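# Place the lid fully down onto the box

## Task

Set the lid onto the box so it sits completely down and stays there unaided by the robot; then release it and move the tool away.

## Robot and tools

The robot is a single FANUC CRX-5iA arm (six joints, J1 to J6) carrying a vacuum suction cup, not a gripper. The controlled point is the cup point: the centre of the cup rim (36 mm across) when nothing touches it. The cup points along the cup point's own +z axis. About 4 cm back from the rim the tool body and wrist camera widen to roughly 9 cm sideways, so leave room around the tool.

Frames. Result lines report end_effector_position (metres) and end_effector_quat_wxyz in the scene frame. Its origin is on the table top directly below the arm base, +z is up, and +y is to the left when looking along +x. The base may be slightly tilted, and the printed position can be a bit off, more so at long reach. Joint ranges (rad): waist -3.491 to 3.491, shoulder -3.140 to 3.140, elbow -1.187 to 4.328, forearm roll -3.316 to 3.316, wrist pitch -3.140 to 3.140, wrist roll -3.927 to 3.927. Load limits (N m): 144 for waist, shoulder and elbow; 36 for the three wrist joints.

The row. Every motion command uses one row of 7 numbers, each in [-1, 1], in this order: dx, dy, dz, rx, ry, rz, suction. There is one arm, so it is a single list. The first six are an offset, not a pose. They are measured in the cup point's own axes, from the cup point pose in the most recent result that showed it. Before any result in the scene has shown it, and for second and later calls within one reply, they are measured from where the robot is when the action begins. A value of 1.0 means 0.6 m of translation or 180 degrees of rotation. rx, ry and rz together form one rotation vector. Because the cup's +z is its facing direction, positive dz drives the cup forward along its axis. When the cup faces down, that is toward the table. An all-zero offset is not a pause: it pulls the arm back to the reference pose. The seventh number is suction. Anything above 0.01 turns it on, and 0.01 or less turns it off. It keeps its last setting.

execute_actions takes {actions: [...]} holding at most one item, plus an optional pictures flag.
- An empty list returns the current state.
- {rows: [[7 numbers], ...], steps: n} runs up to 15 control steps of 1/30 s each; steps defaults to 15. Each row holds for one step, and the last row repeats if there are fewer rows than steps. Every row is measured from the same reference pose, not from the row before it.
- {steps: n} without rows is a wait of up to 300 steps, counted from the previous result, so reply time counts toward it.
A refused call sends nothing to the robot.

move takes target (one 7-number row as above) and speed in m/s (0.002 to 0.5, default 0.25; turning is capped at twice that in rad/s). It drives a straight path to the target over 0.5 to 10 s. A path that would be longer is cut off at 10 s, short of the target. Rotation takes the shorter way. The path ignores obstacles, and the real cup point can lag, stray or overshoot the speed, especially near full extension. Its result adds a move: line with the outcome and any limits that acted, plus the distance from target.
- Outcomes: done, off_target, moving, held or fault. held means a check blocked the final step.
- limits=paced means the pose was clipped.
- limits=held means some steps were blocked along the way; afterwards the arm may jump faster than speed.

It cannot be undone.

Motion limits. Each step, the commanded pose is clipped to within 70 mm and 16 degrees of the measured pose. After an action the arm only continues to the last clipped pose, so for far targets check the reported pose and send the rest. A Hand target line shows where the controller is heading. A pose unreachable line, and HELD marks per step, mean the clearance check altered or blocked the command; the base mount counts as part of the arm for this check.

Suction. To grip, turn suction on and press the rim flat onto a smooth face of the object so it seals all round. Avoid edges, holes and seams. suction_measured reads near 0 without a seal and 0.83 or more on an airtight one. part_present turns 1 at 0.50 and back to 0 below 0.45. Under vacuum the cup shortens, so a held part sits up to about 12 mm closer to the tool. To release, set the lid resting on its support, turn suction off, then back away; contact can last for the first 15 mm. If the cup seals to the table, turn suction off to free it.

Cautions. Approach contacts slowly: faster moves hit harder, and targets past the contact press harder. This arm is stiff, so even a small overshoot against something firm can trip a fault. A torque fault (joint load limit reached) or a force fault (150 N anywhere) stops the arm for 10 s, skips the rest of the call, and lets the arm yield to the contact. Holding loads heats motors: MOTOR HOT warns, and an OVER-TEMPERATURE FAULT brakes the arm. Flange force is the controller's estimate of outside force, including held weight. It is noisy, especially after sudden stops, and may show no reading. Do not drop, slam or knock anything off the table. Loose objects may occasionally be nudged by outside pushes. The lid must end fully seated and stay there once the robot has let go and moved away.

Each tool is called after "Emit:" by a JSON object that holds its "name" and its "arguments".

## Session

Emit:
{"name": "execute_actions", "arguments": {"actions": []}}

Scene clock: 0.00 s of 5000.00 s.
end_effector_position=(+0.5020, +0.0229, +0.3950) suction_measured=0.01 part_present=0 end_effector_quat_wxyz=(+0.000, -0.020, +1.000, -0.003)
Joint positions: [ 0.263  0.128  0.195  0.003 -1.632 -0.266]
Joint velocities: [-0.    -0.     0.001  0.     0.     0.   ]
Flange force (N, the push that the arm receives, along the end effector's own x y z axes): no reading
Hand target: +0.502, +0.023, +0.395; +0.000, -0.020, +1.000, -0.003

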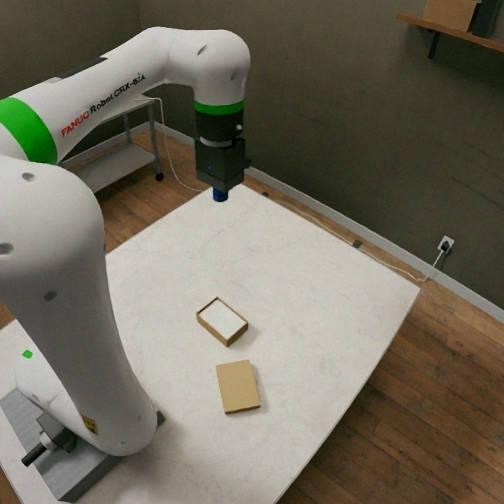

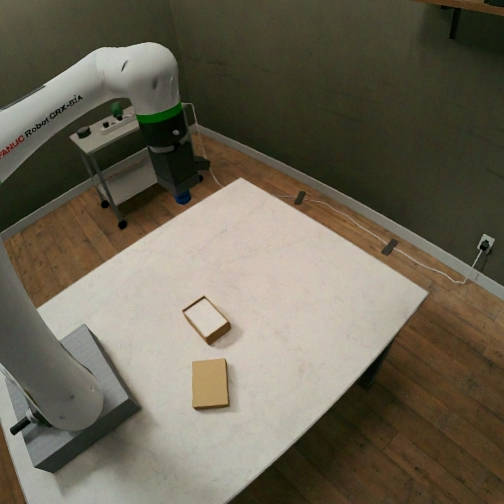

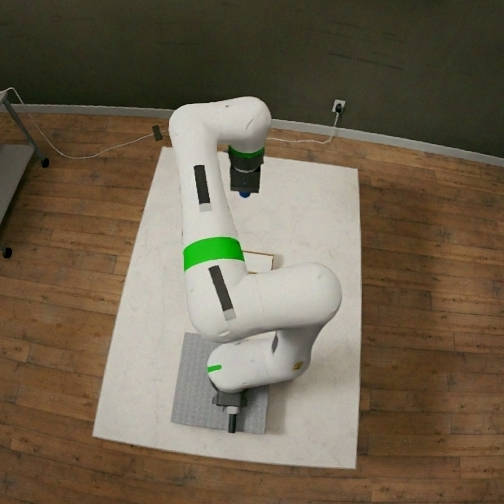

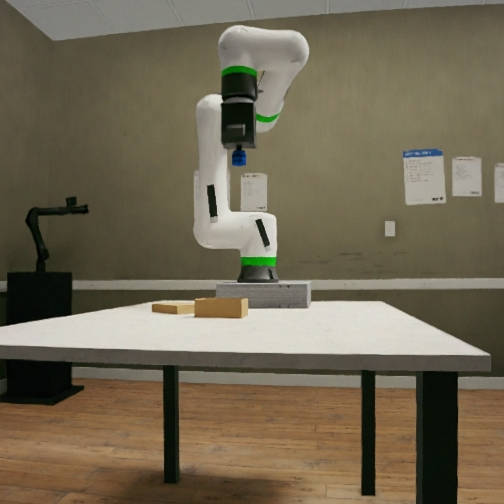

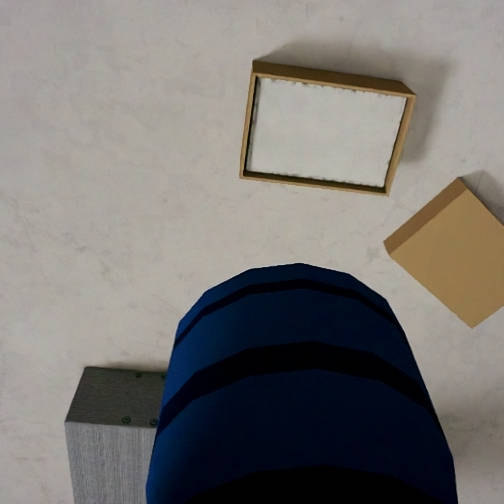

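Emit:
{"name": "move", "arguments": {"target": [0.31,-0.338,0.44,0,0,0.24,0], "speed": 0.35}}

Scene clock: 13.53 s of 5000.00 s.
end_effector_position=(+0.3248, -0.1898, +0.1327) suction_measured=0.01 part_present=0 end_effector_quat_wxyz=(+0.001, +0.348, +0.937, -0.005)
Joint positions: [-0.219 -0.017 -0.606  0.003 -0.975 -0.539]
Joint velocities: [-0.001 -0.001 -0.001  0.     0.001 -0.001]
Flange force (N, the push that the arm receives, along the end effector's own x y z axes): [-1.4 -5.9 -2.2]
Hand target: +0.325, -0.190, +0.133; +0.001, +0.348, +0.937, -0.004
Off the commanded pose: 0.001 m, 0 deg.
After step 90, 8.97 s passed at rest.
move: done

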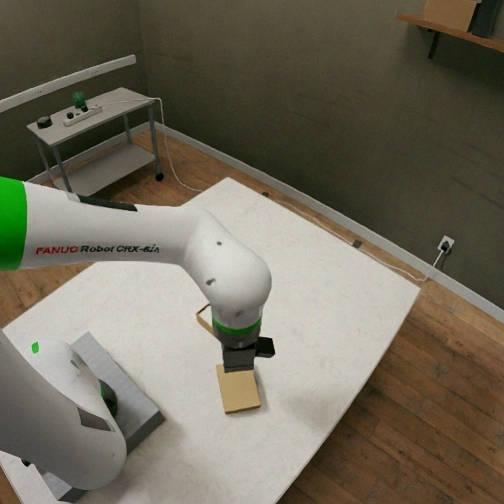

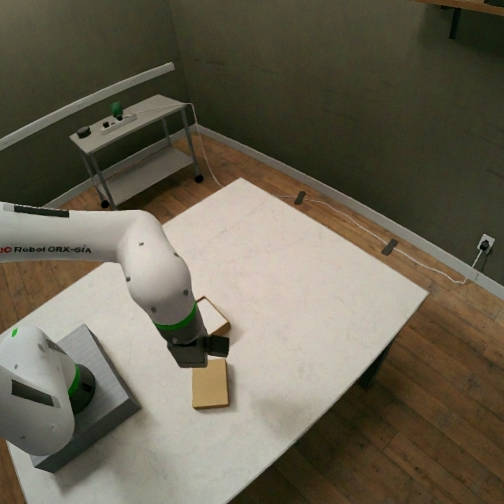

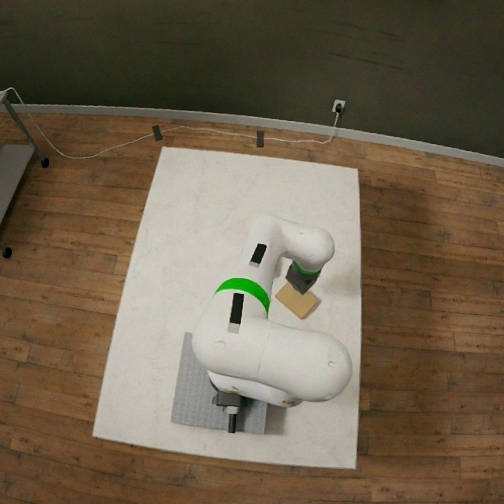

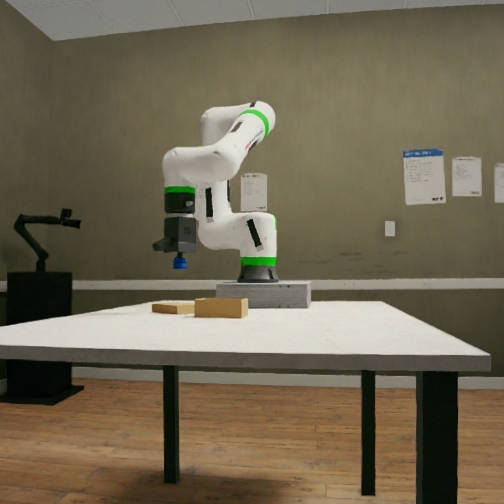

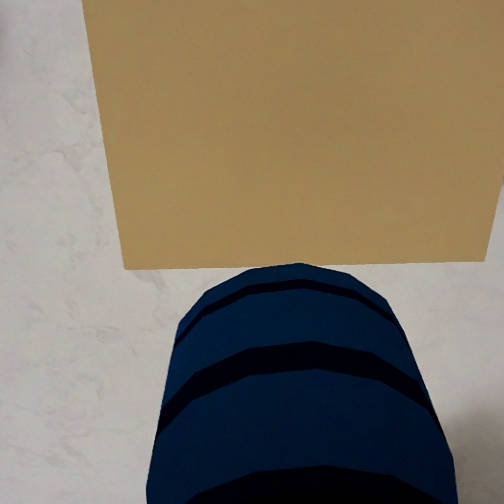

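Emit:
{"name": "move", "arguments": {"target": [-0.014,-0.022,0.15,0,0,-0.007,0], "speed": 0.15}}

Emit:
{"name": "move", "arguments": {"target": [0,0,0.035,0,0,0,1], "speed": 0.02}}

Scene clock: 23.97 s of 5000.00 s.
end_effector_position=(+0.3226, -0.2059, +0.0425) suction_measured=0.01 part_present=0 end_effector_quat_wxyz=(+0.001, +0.338, +0.941, -0.004)
Joint positions: [-0.263  0.18  -0.669  0.003 -0.716 -0.473]
Joint velocities: [ 0.     0.     0.002  0.     0.    -0.001]
Flange force (N, the push that the arm receives, along the end effector's own x y z axes): [-1.0 -2.9 -3.0]
Hand target: +0.323, -0.206, +0.043; +0.001, +0.338, +0.941, -0.004
Off the commanded pose: 0.000 m, 0 deg.
After step 90, 6.43 s passed at rest.
move: done

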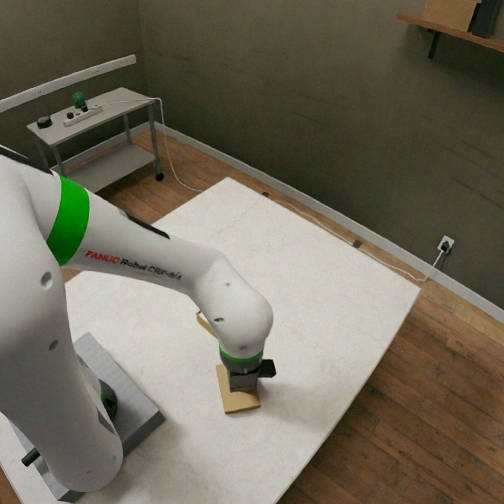

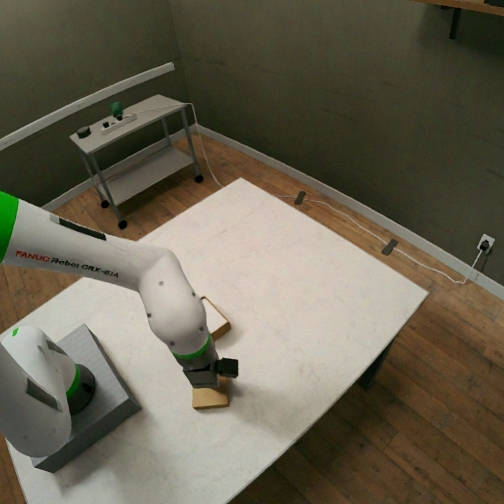

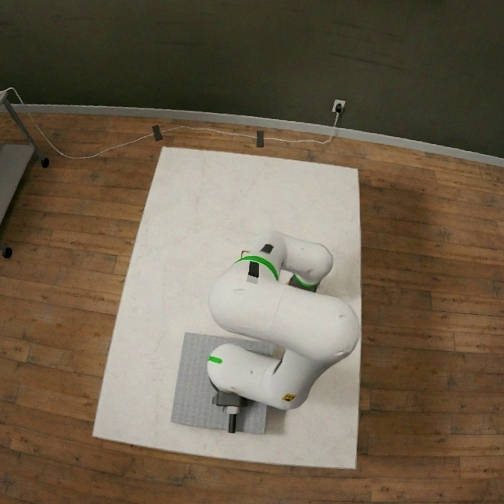

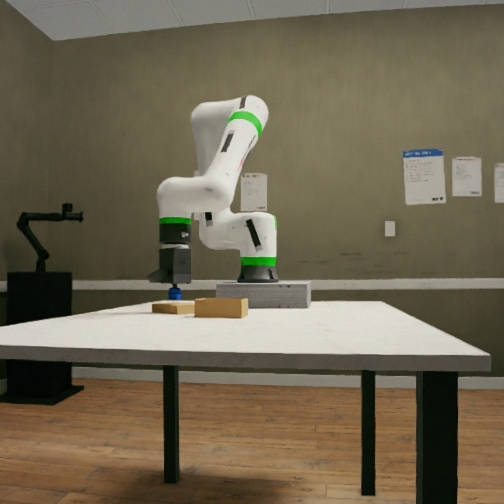

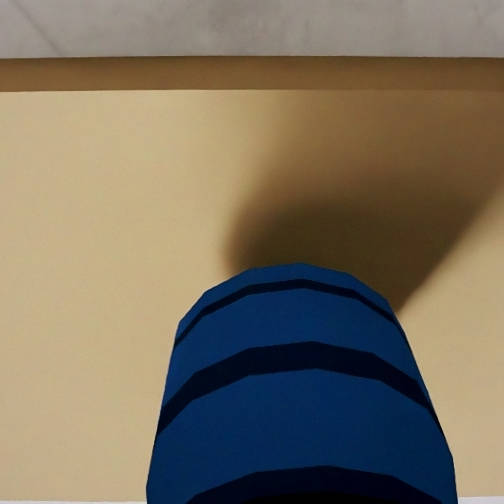

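Scene clock: 25.23 s of 5000.00 s.
end_effector_position=(+0.3226, -0.2060, +0.0215) suction_measured=0.98 part_present=1 end_effector_quat_wxyz=(+0.001, +0.338, +0.941, -0.004)
Joint positions: [-0.263  0.231 -0.679  0.003 -0.655 -0.473]
Joint velocities: [ 0. -0.  0. -0.  0.  0.]
Flange force (N, the push that the arm receives, along the end effector's own x y z axes): [0.1 -2.4 -0.6]
Hand target: +0.323, -0.206, +0.021; +0.001, +0.338, +0.941, -0.004
Off the commanded pose: 0.000 m, 0 deg.
move: done

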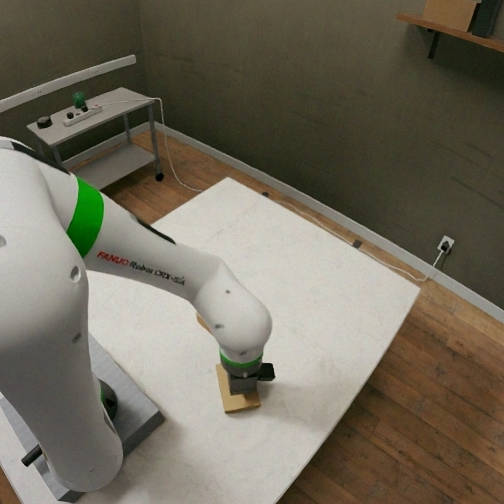

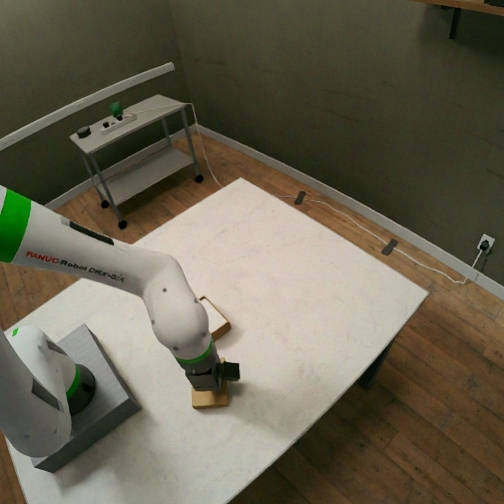

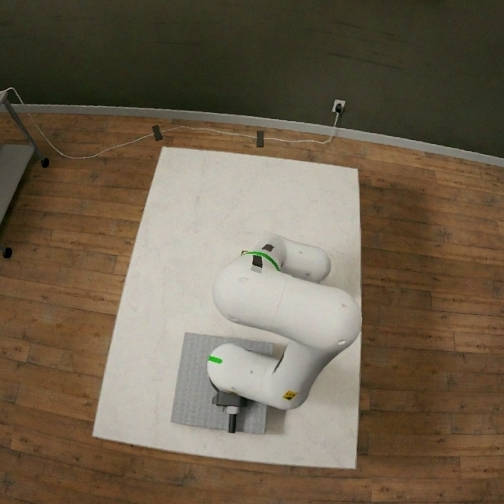

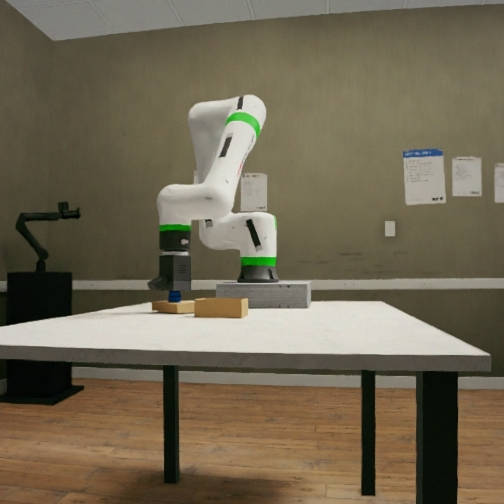

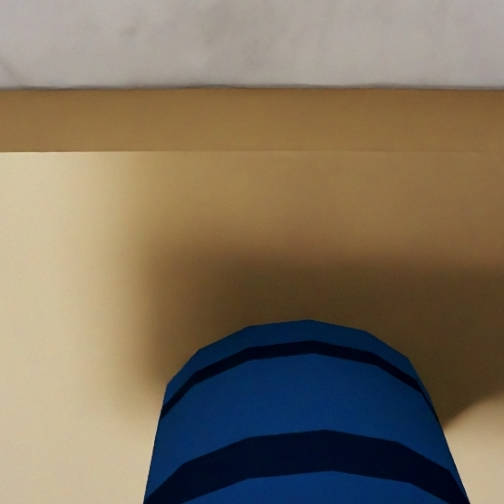

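Emit:
{"name": "move", "arguments": {"target": [0,0,-0.19,0,0,0,1]}}

Emit:
{"name": "move", "arguments": {"target": [0.137,0.273,-0.02,0,0,-0.183,1]}}

Scene clock: 39.77 s of 5000.00 s.
end_effector_position=(+0.3225, -0.2053, +0.1358) suction_measured=0.98 part_present=1 end_effector_quat_wxyz=(+0.001, +0.338, +0.941, -0.005)
Joint positions: [-0.263 -0.005 -0.587  0.003 -0.983 -0.473]
Joint velocities: [-0.    -0.001 -0.    -0.    -0.001 -0.002]
Flange force (N, the push that the arm receives, along the end effector's own x y z axes): [0.1 -2.8 -1.2]
Hand target: +0.323, -0.205, +0.136; +0.001, +0.338, +0.941, -0.005
Off the commanded pose: 0.001 m, 0 deg.
After step 90, 10.63 s passed at rest.
move: done

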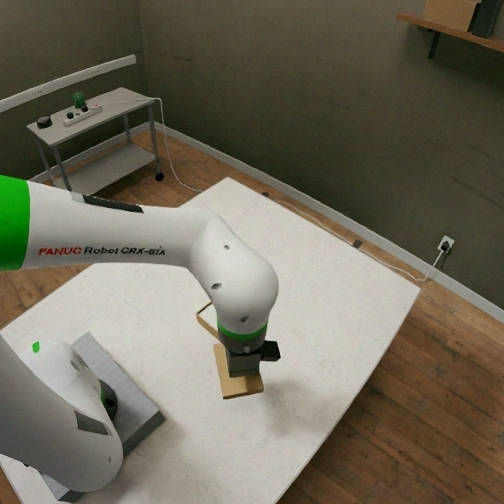

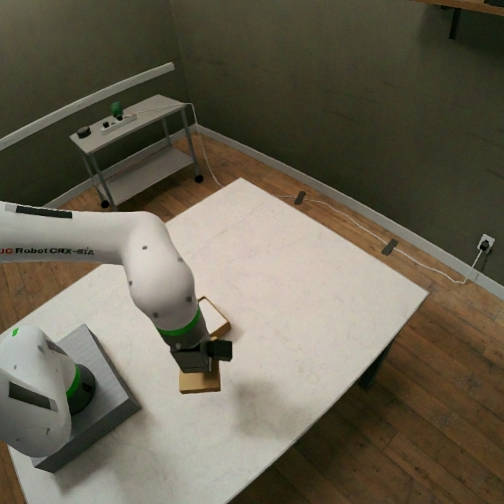

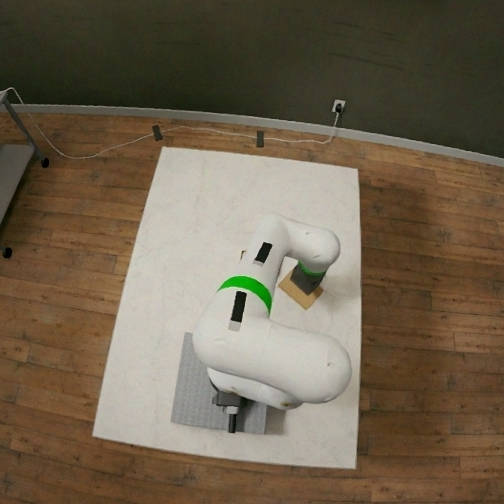

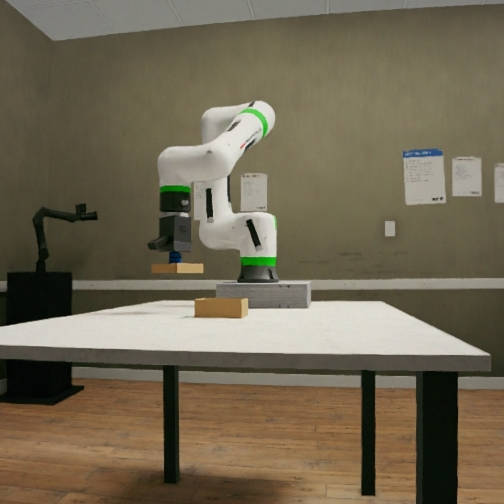

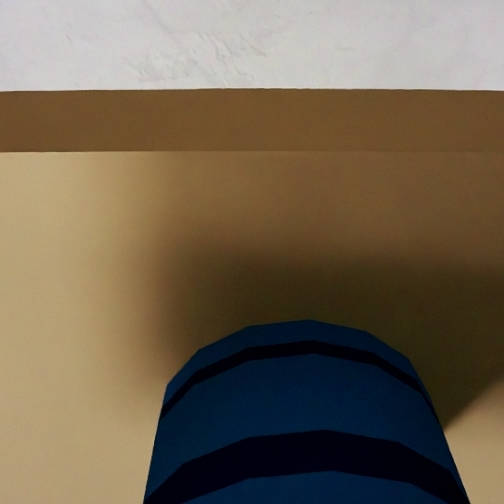

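Scene clock: 41.33 s of 5000.00 s.
end_effector_position=(+0.3634, -0.0255, +0.1464) suction_measured=0.98 part_present=1 end_effector_quat_wxyz=(+0.000, +0.057, +0.998, -0.003)
Joint positions: [ 0.253 -0.073 -0.619  0.003 -1.019 -0.413]
Joint velocities: [ 0.001  0.001  0.001  0.    -0.     0.002]
Flange force (N, the push that the arm receives, along the end effector's own x y z axes): [0.8 -2.6 -2.4]
Hand target: +0.363, -0.025, +0.146; +0.000, +0.057, +0.998, -0.003
Off the commanded pose: 0.001 m, 0 deg.
move: done

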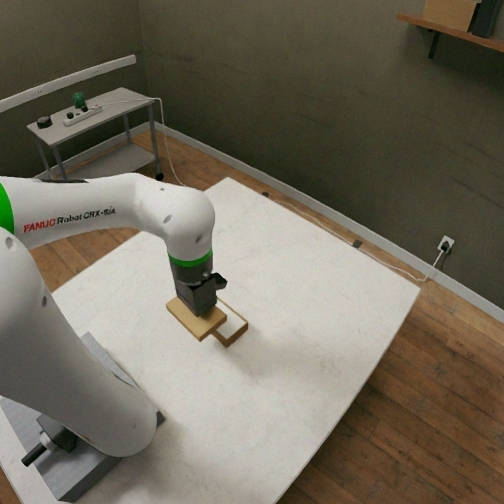

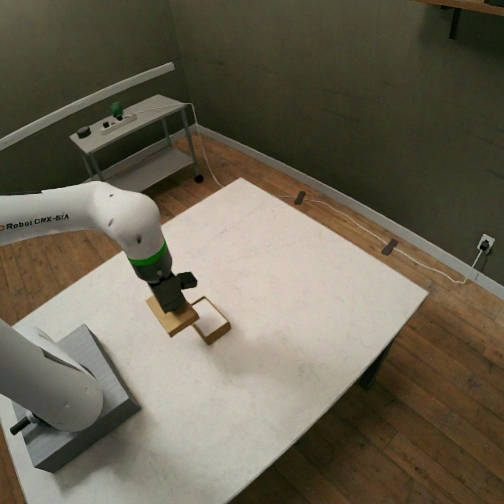

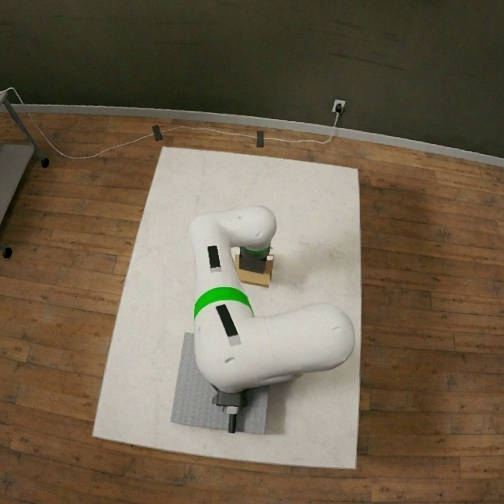

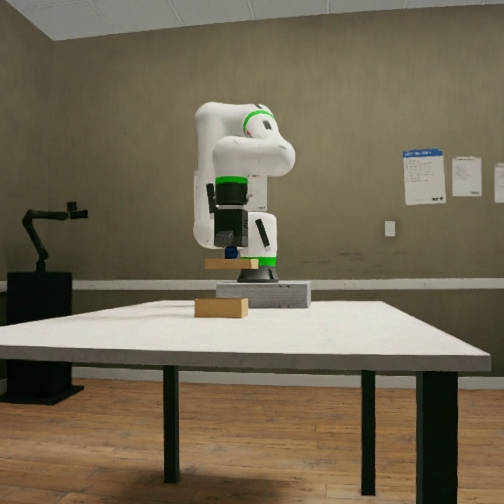

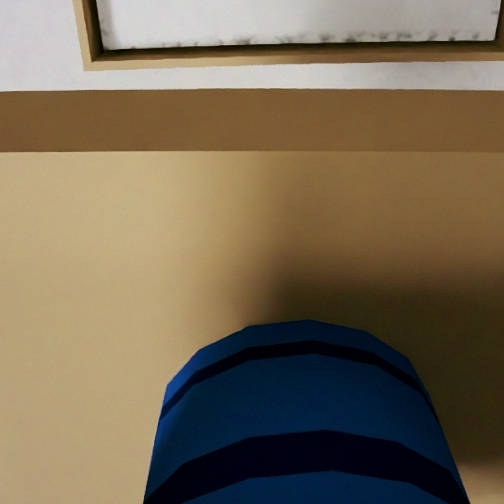

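Emit:
{"name": "move", "arguments": {"target": [-0.14,-0.008,0.11,0,0,-0.008,1], "speed": 0.12}}

Emit:
{"name": "zoom_image", "arguments": {"camera": "cam_low", "region": [180,265,260,330]}}

Emit:
{"name": "zoom_image", "arguments": {"camera": "cam_head_left", "region": [175,270,265,360]}}

Scene clock: 56.30 s of 5000.00 s.
end_effector_position=(+0.4463, -0.0402, +0.0802) suction_measured=0.98 part_present=1 end_effector_quat_wxyz=(+0.000, +0.045, +0.999, -0.003)
Joint positions: [ 0.162  0.243 -0.461  0.003 -0.862 -0.298]
Joint velocities: [-0.     0.001  0.    -0.001  0.001 -0.   ]
Flange force (N, the push that the arm receives, along the end effector's own x y z axes): [0.2 -1.1 -3.5]
Hand target: +0.446, -0.040, +0.080; +0.000, +0.045, +0.999, -0.003
Off the commanded pose: 0.000 m, 0 deg.
After step 90, 10.70 s passed at rest.
move: done

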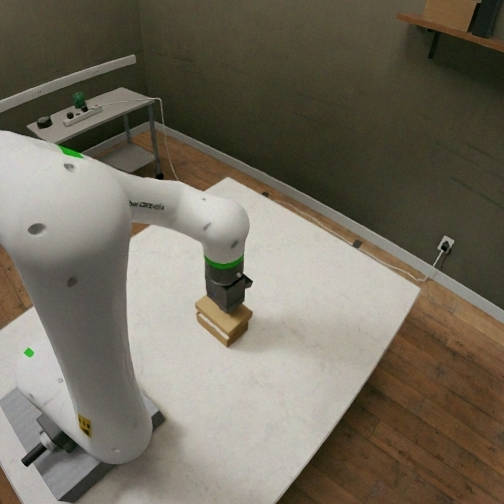

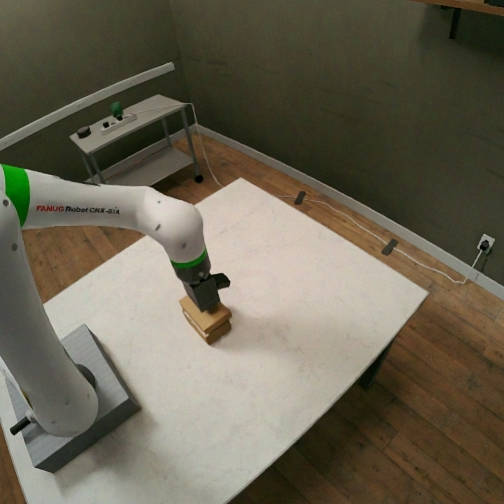

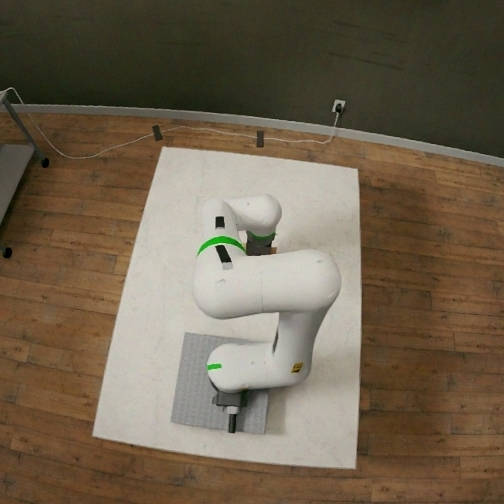

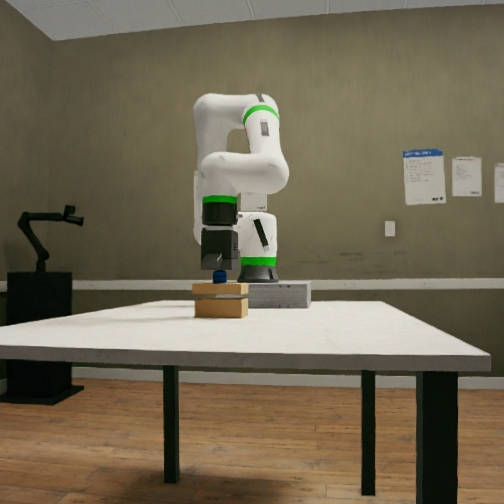

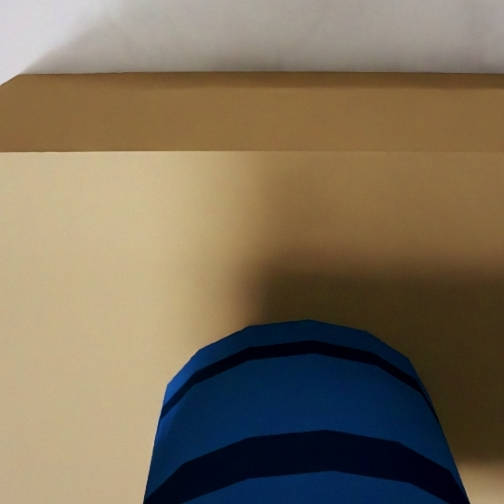

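Region (180, 265, 260, 330) of cam_low's 504x504 image, scaled by 6.300, with more detail than that image has; it fills the top 410 rows of this view, and the rest is white.

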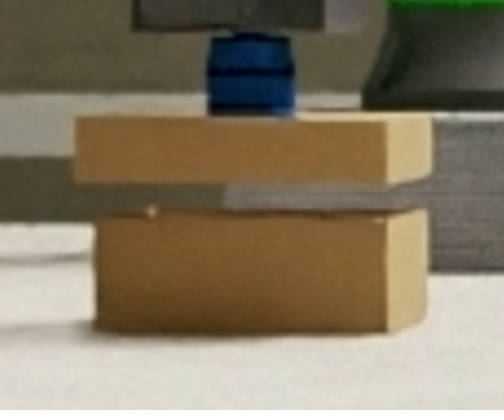

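Region (175, 270, 265, 360) of cam_head_left's 504x504 image, scaled by 5.600, with more detail than that image has.

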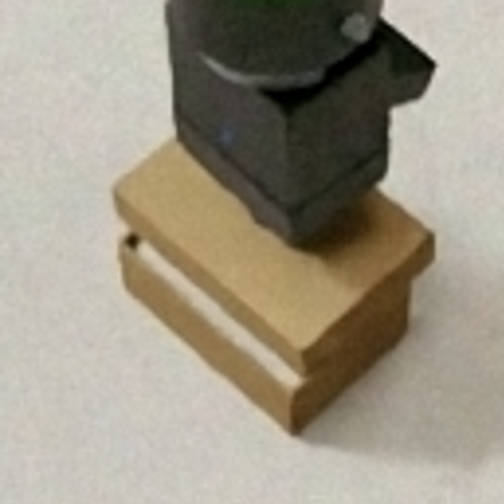

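Emit:
{"name": "move", "arguments": {"target": [0.007,0.007,0.012,0,0,0,1], "speed": 0.03}}

Emit:
{"name": "zoom_image", "arguments": {"camera": "cam_low", "region": [180,265,260,330]}}

Emit:
{"name": "zoom_image", "arguments": {"camera": "cam_head_left", "region": [185,290,265,360]}}

Scene clock: 70.07 s of 5000.00 s.
end_effector_position=(+0.4424, -0.0356, +0.0729) suction_measured=0.98 part_present=1 end_effector_quat_wxyz=(+0.000, +0.045, +0.999, -0.003)
Joint positions: [ 0.175  0.247 -0.478  0.003 -0.841 -0.31 ]
Joint velocities: [ 0.    -0.001 -0.    -0.     0.001 -0.002]
Flange force (N, the push that the arm receives, along the end effector's own x y z axes): [4.7 -1.5 -1.4]
Hand target: +0.442, -0.036, +0.073; +0.000, +0.045, +0.999, -0.003
Off the commanded pose: 0.000 m, 0 deg.
After step 90, 10.07 s passed at rest.
move: done

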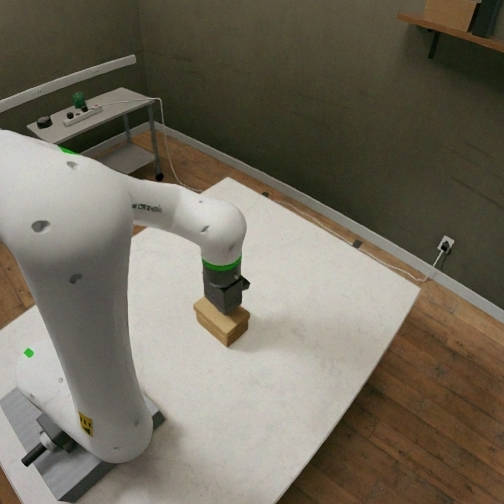

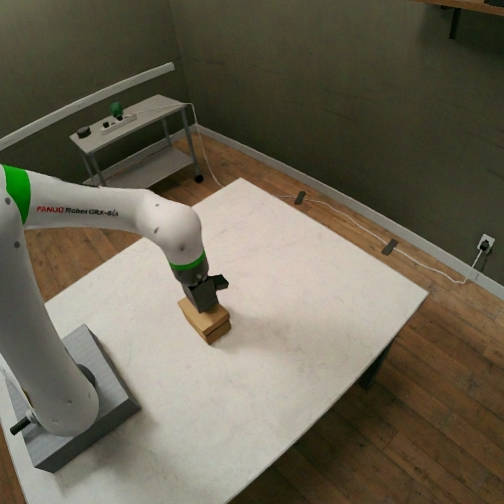

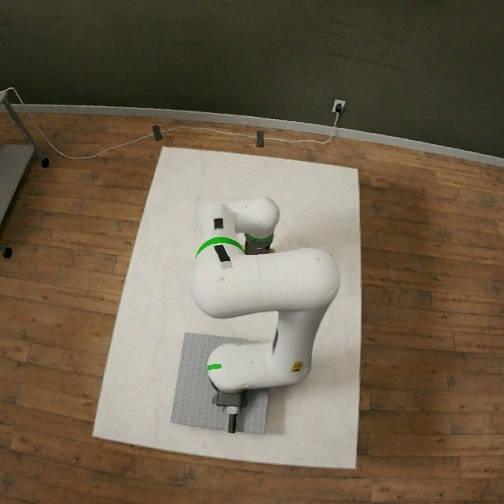

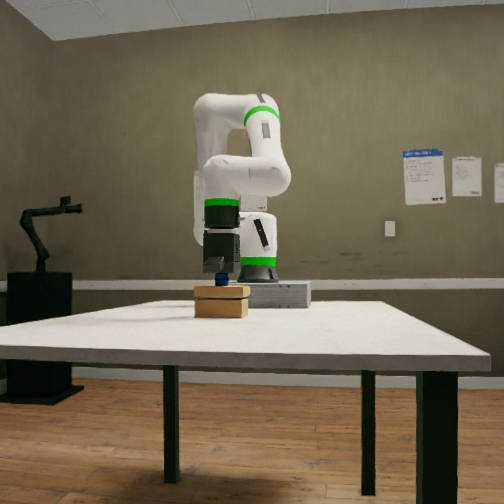

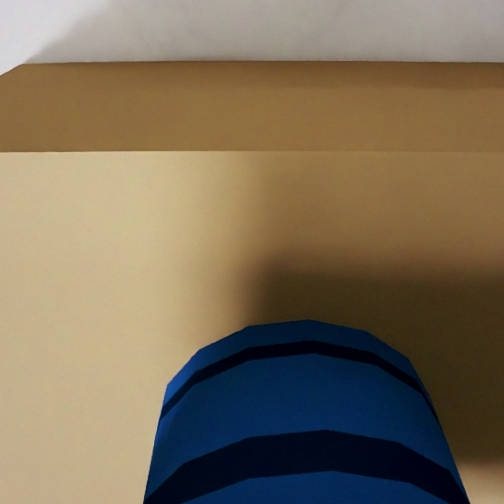

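Region (180, 265, 260, 330) of cam_low's 504x504 image, scaled by 6.300, with more detail than that image has; it fills the top 410 rows of this view, and the rest is white.

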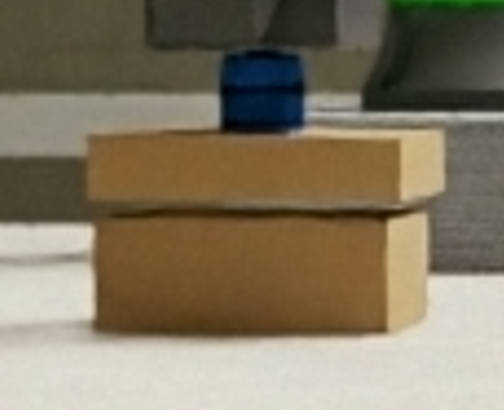

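Region (185, 290, 265, 360) of cam_head_left's 504x504 image, scaled by 6.300, with more detail than that image has; it fills the top 441 rows of this view, and the rest is white.

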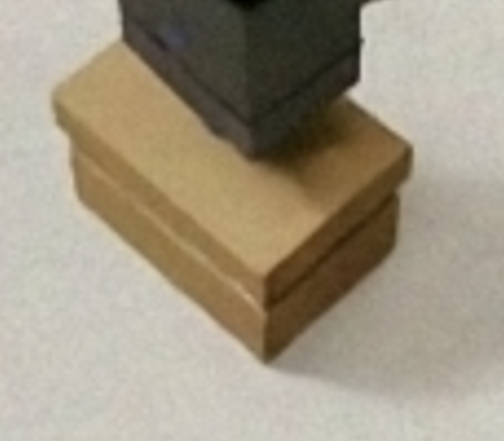

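Emit:
{"name": "move", "arguments": {"target": [0,-0.002,0.004,0,0,0,1], "speed": 0.01}}

Emit:
{"name": "move", "arguments": {"target": [0,0,0.02,0,0,0,1], "speed": 0.01}}

Emit:
{"name": "zoom_image", "arguments": {"camera": "cam_low", "region": [180,265,260,330]}}

Scene clock: 91.27 s of 5000.00 s.
end_effector_position=(+0.4423, -0.0368, +0.0706) suction_measured=0.98 part_present=1 end_effector_quat_wxyz=(+0.000, +0.045, +0.999, -0.003)
Joint positions: [ 0.172  0.251 -0.479  0.003 -0.835 -0.307]
Joint velocities: [ 0.     0.    -0.001  0.    -0.     0.   ]
Flange force (N, the push that the arm receives, along the end effector's own x y z axes): [-1.8 -4.6 -2.6]
Hand target: +0.442, -0.037, +0.071; +0.000, +0.045, +0.999, -0.003
Off the commanded pose: 0.000 m, 0 deg.
After step 90, 17.50 s passed at rest.
move: done

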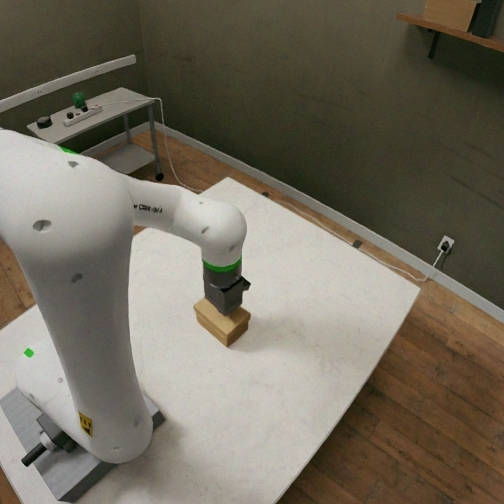

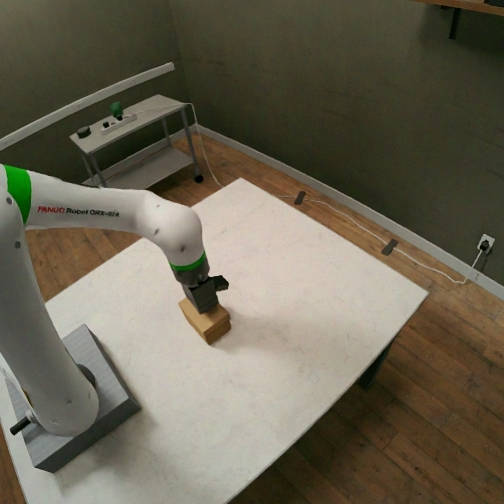

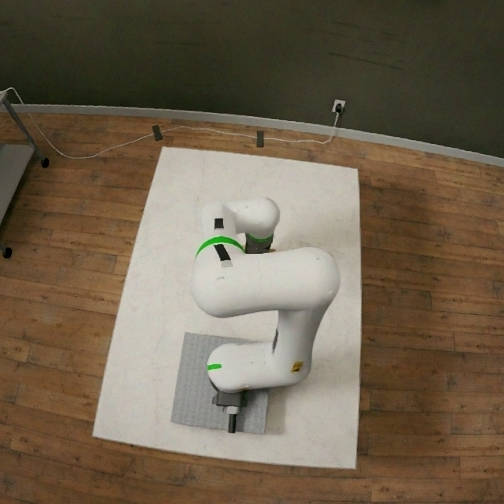

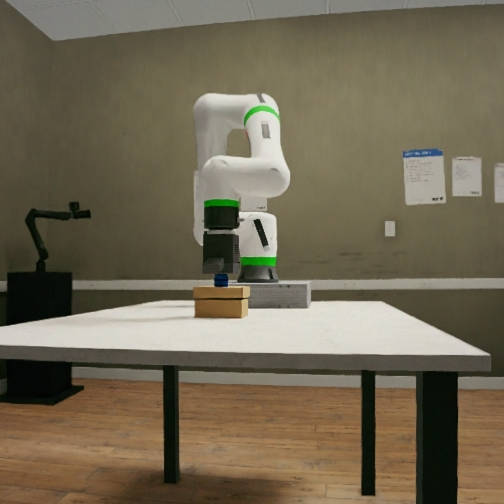

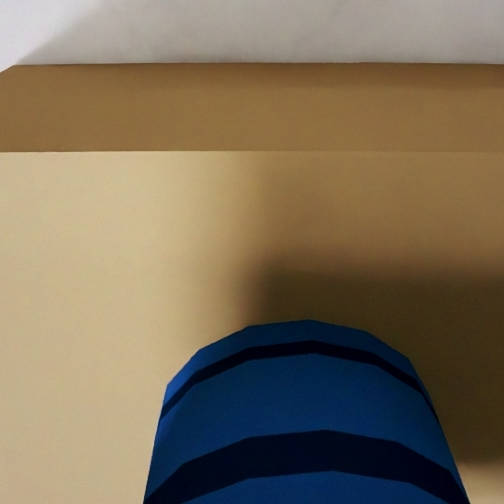

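Scene clock: 92.70 s of 5000.00 s.
end_effector_position=(+0.4423, -0.0369, +0.0585) suction_measured=0.98 part_present=1 end_effector_quat_wxyz=(+0.000, +0.045, +0.999, -0.003)
Joint positions: [ 0.172  0.274 -0.487  0.003 -0.804 -0.307]
Joint velocities: [-0.     0.001 -0.001  0.     0.    -0.   ]
Flange force (N, the push that the arm receives, along the end effector's own x y z axes): [-1.1 -4.5 -11.5]
Hand target: +0.442, -0.037, +0.059; +0.000, +0.045, +0.999, -0.003
Off the commanded pose: 0.000 m, 0 deg.
move: done

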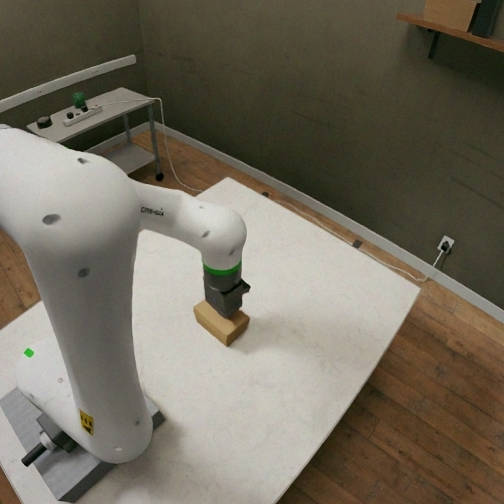

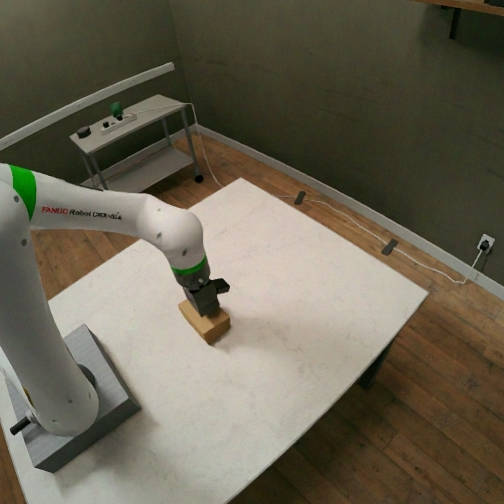

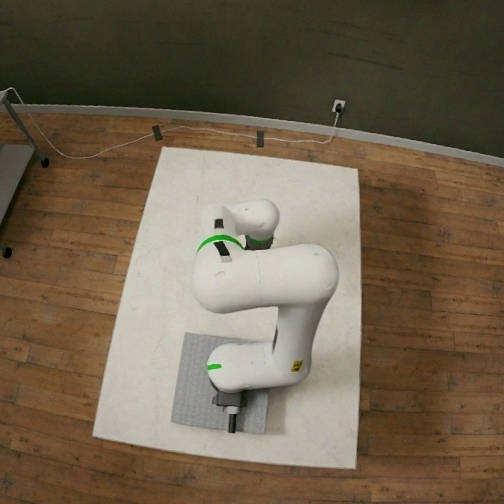

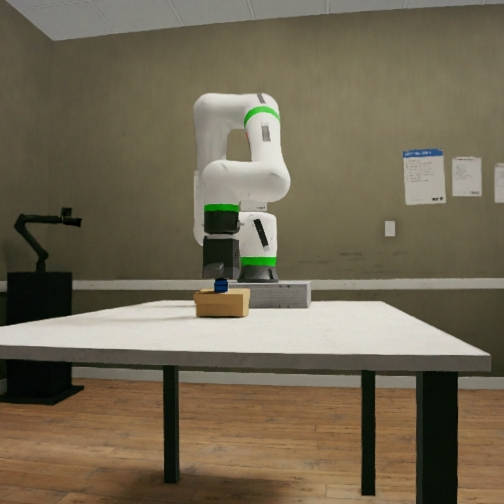

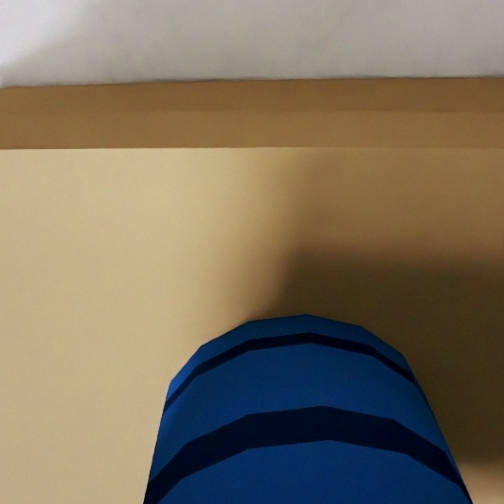

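Region (180, 265, 260, 330) of cam_low's 504x504 image, scaled by 6.300, with more detail than that image has; it fills the top 410 rows of this view, and the rest is white.

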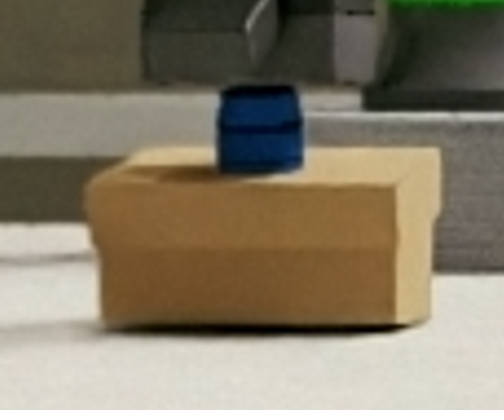

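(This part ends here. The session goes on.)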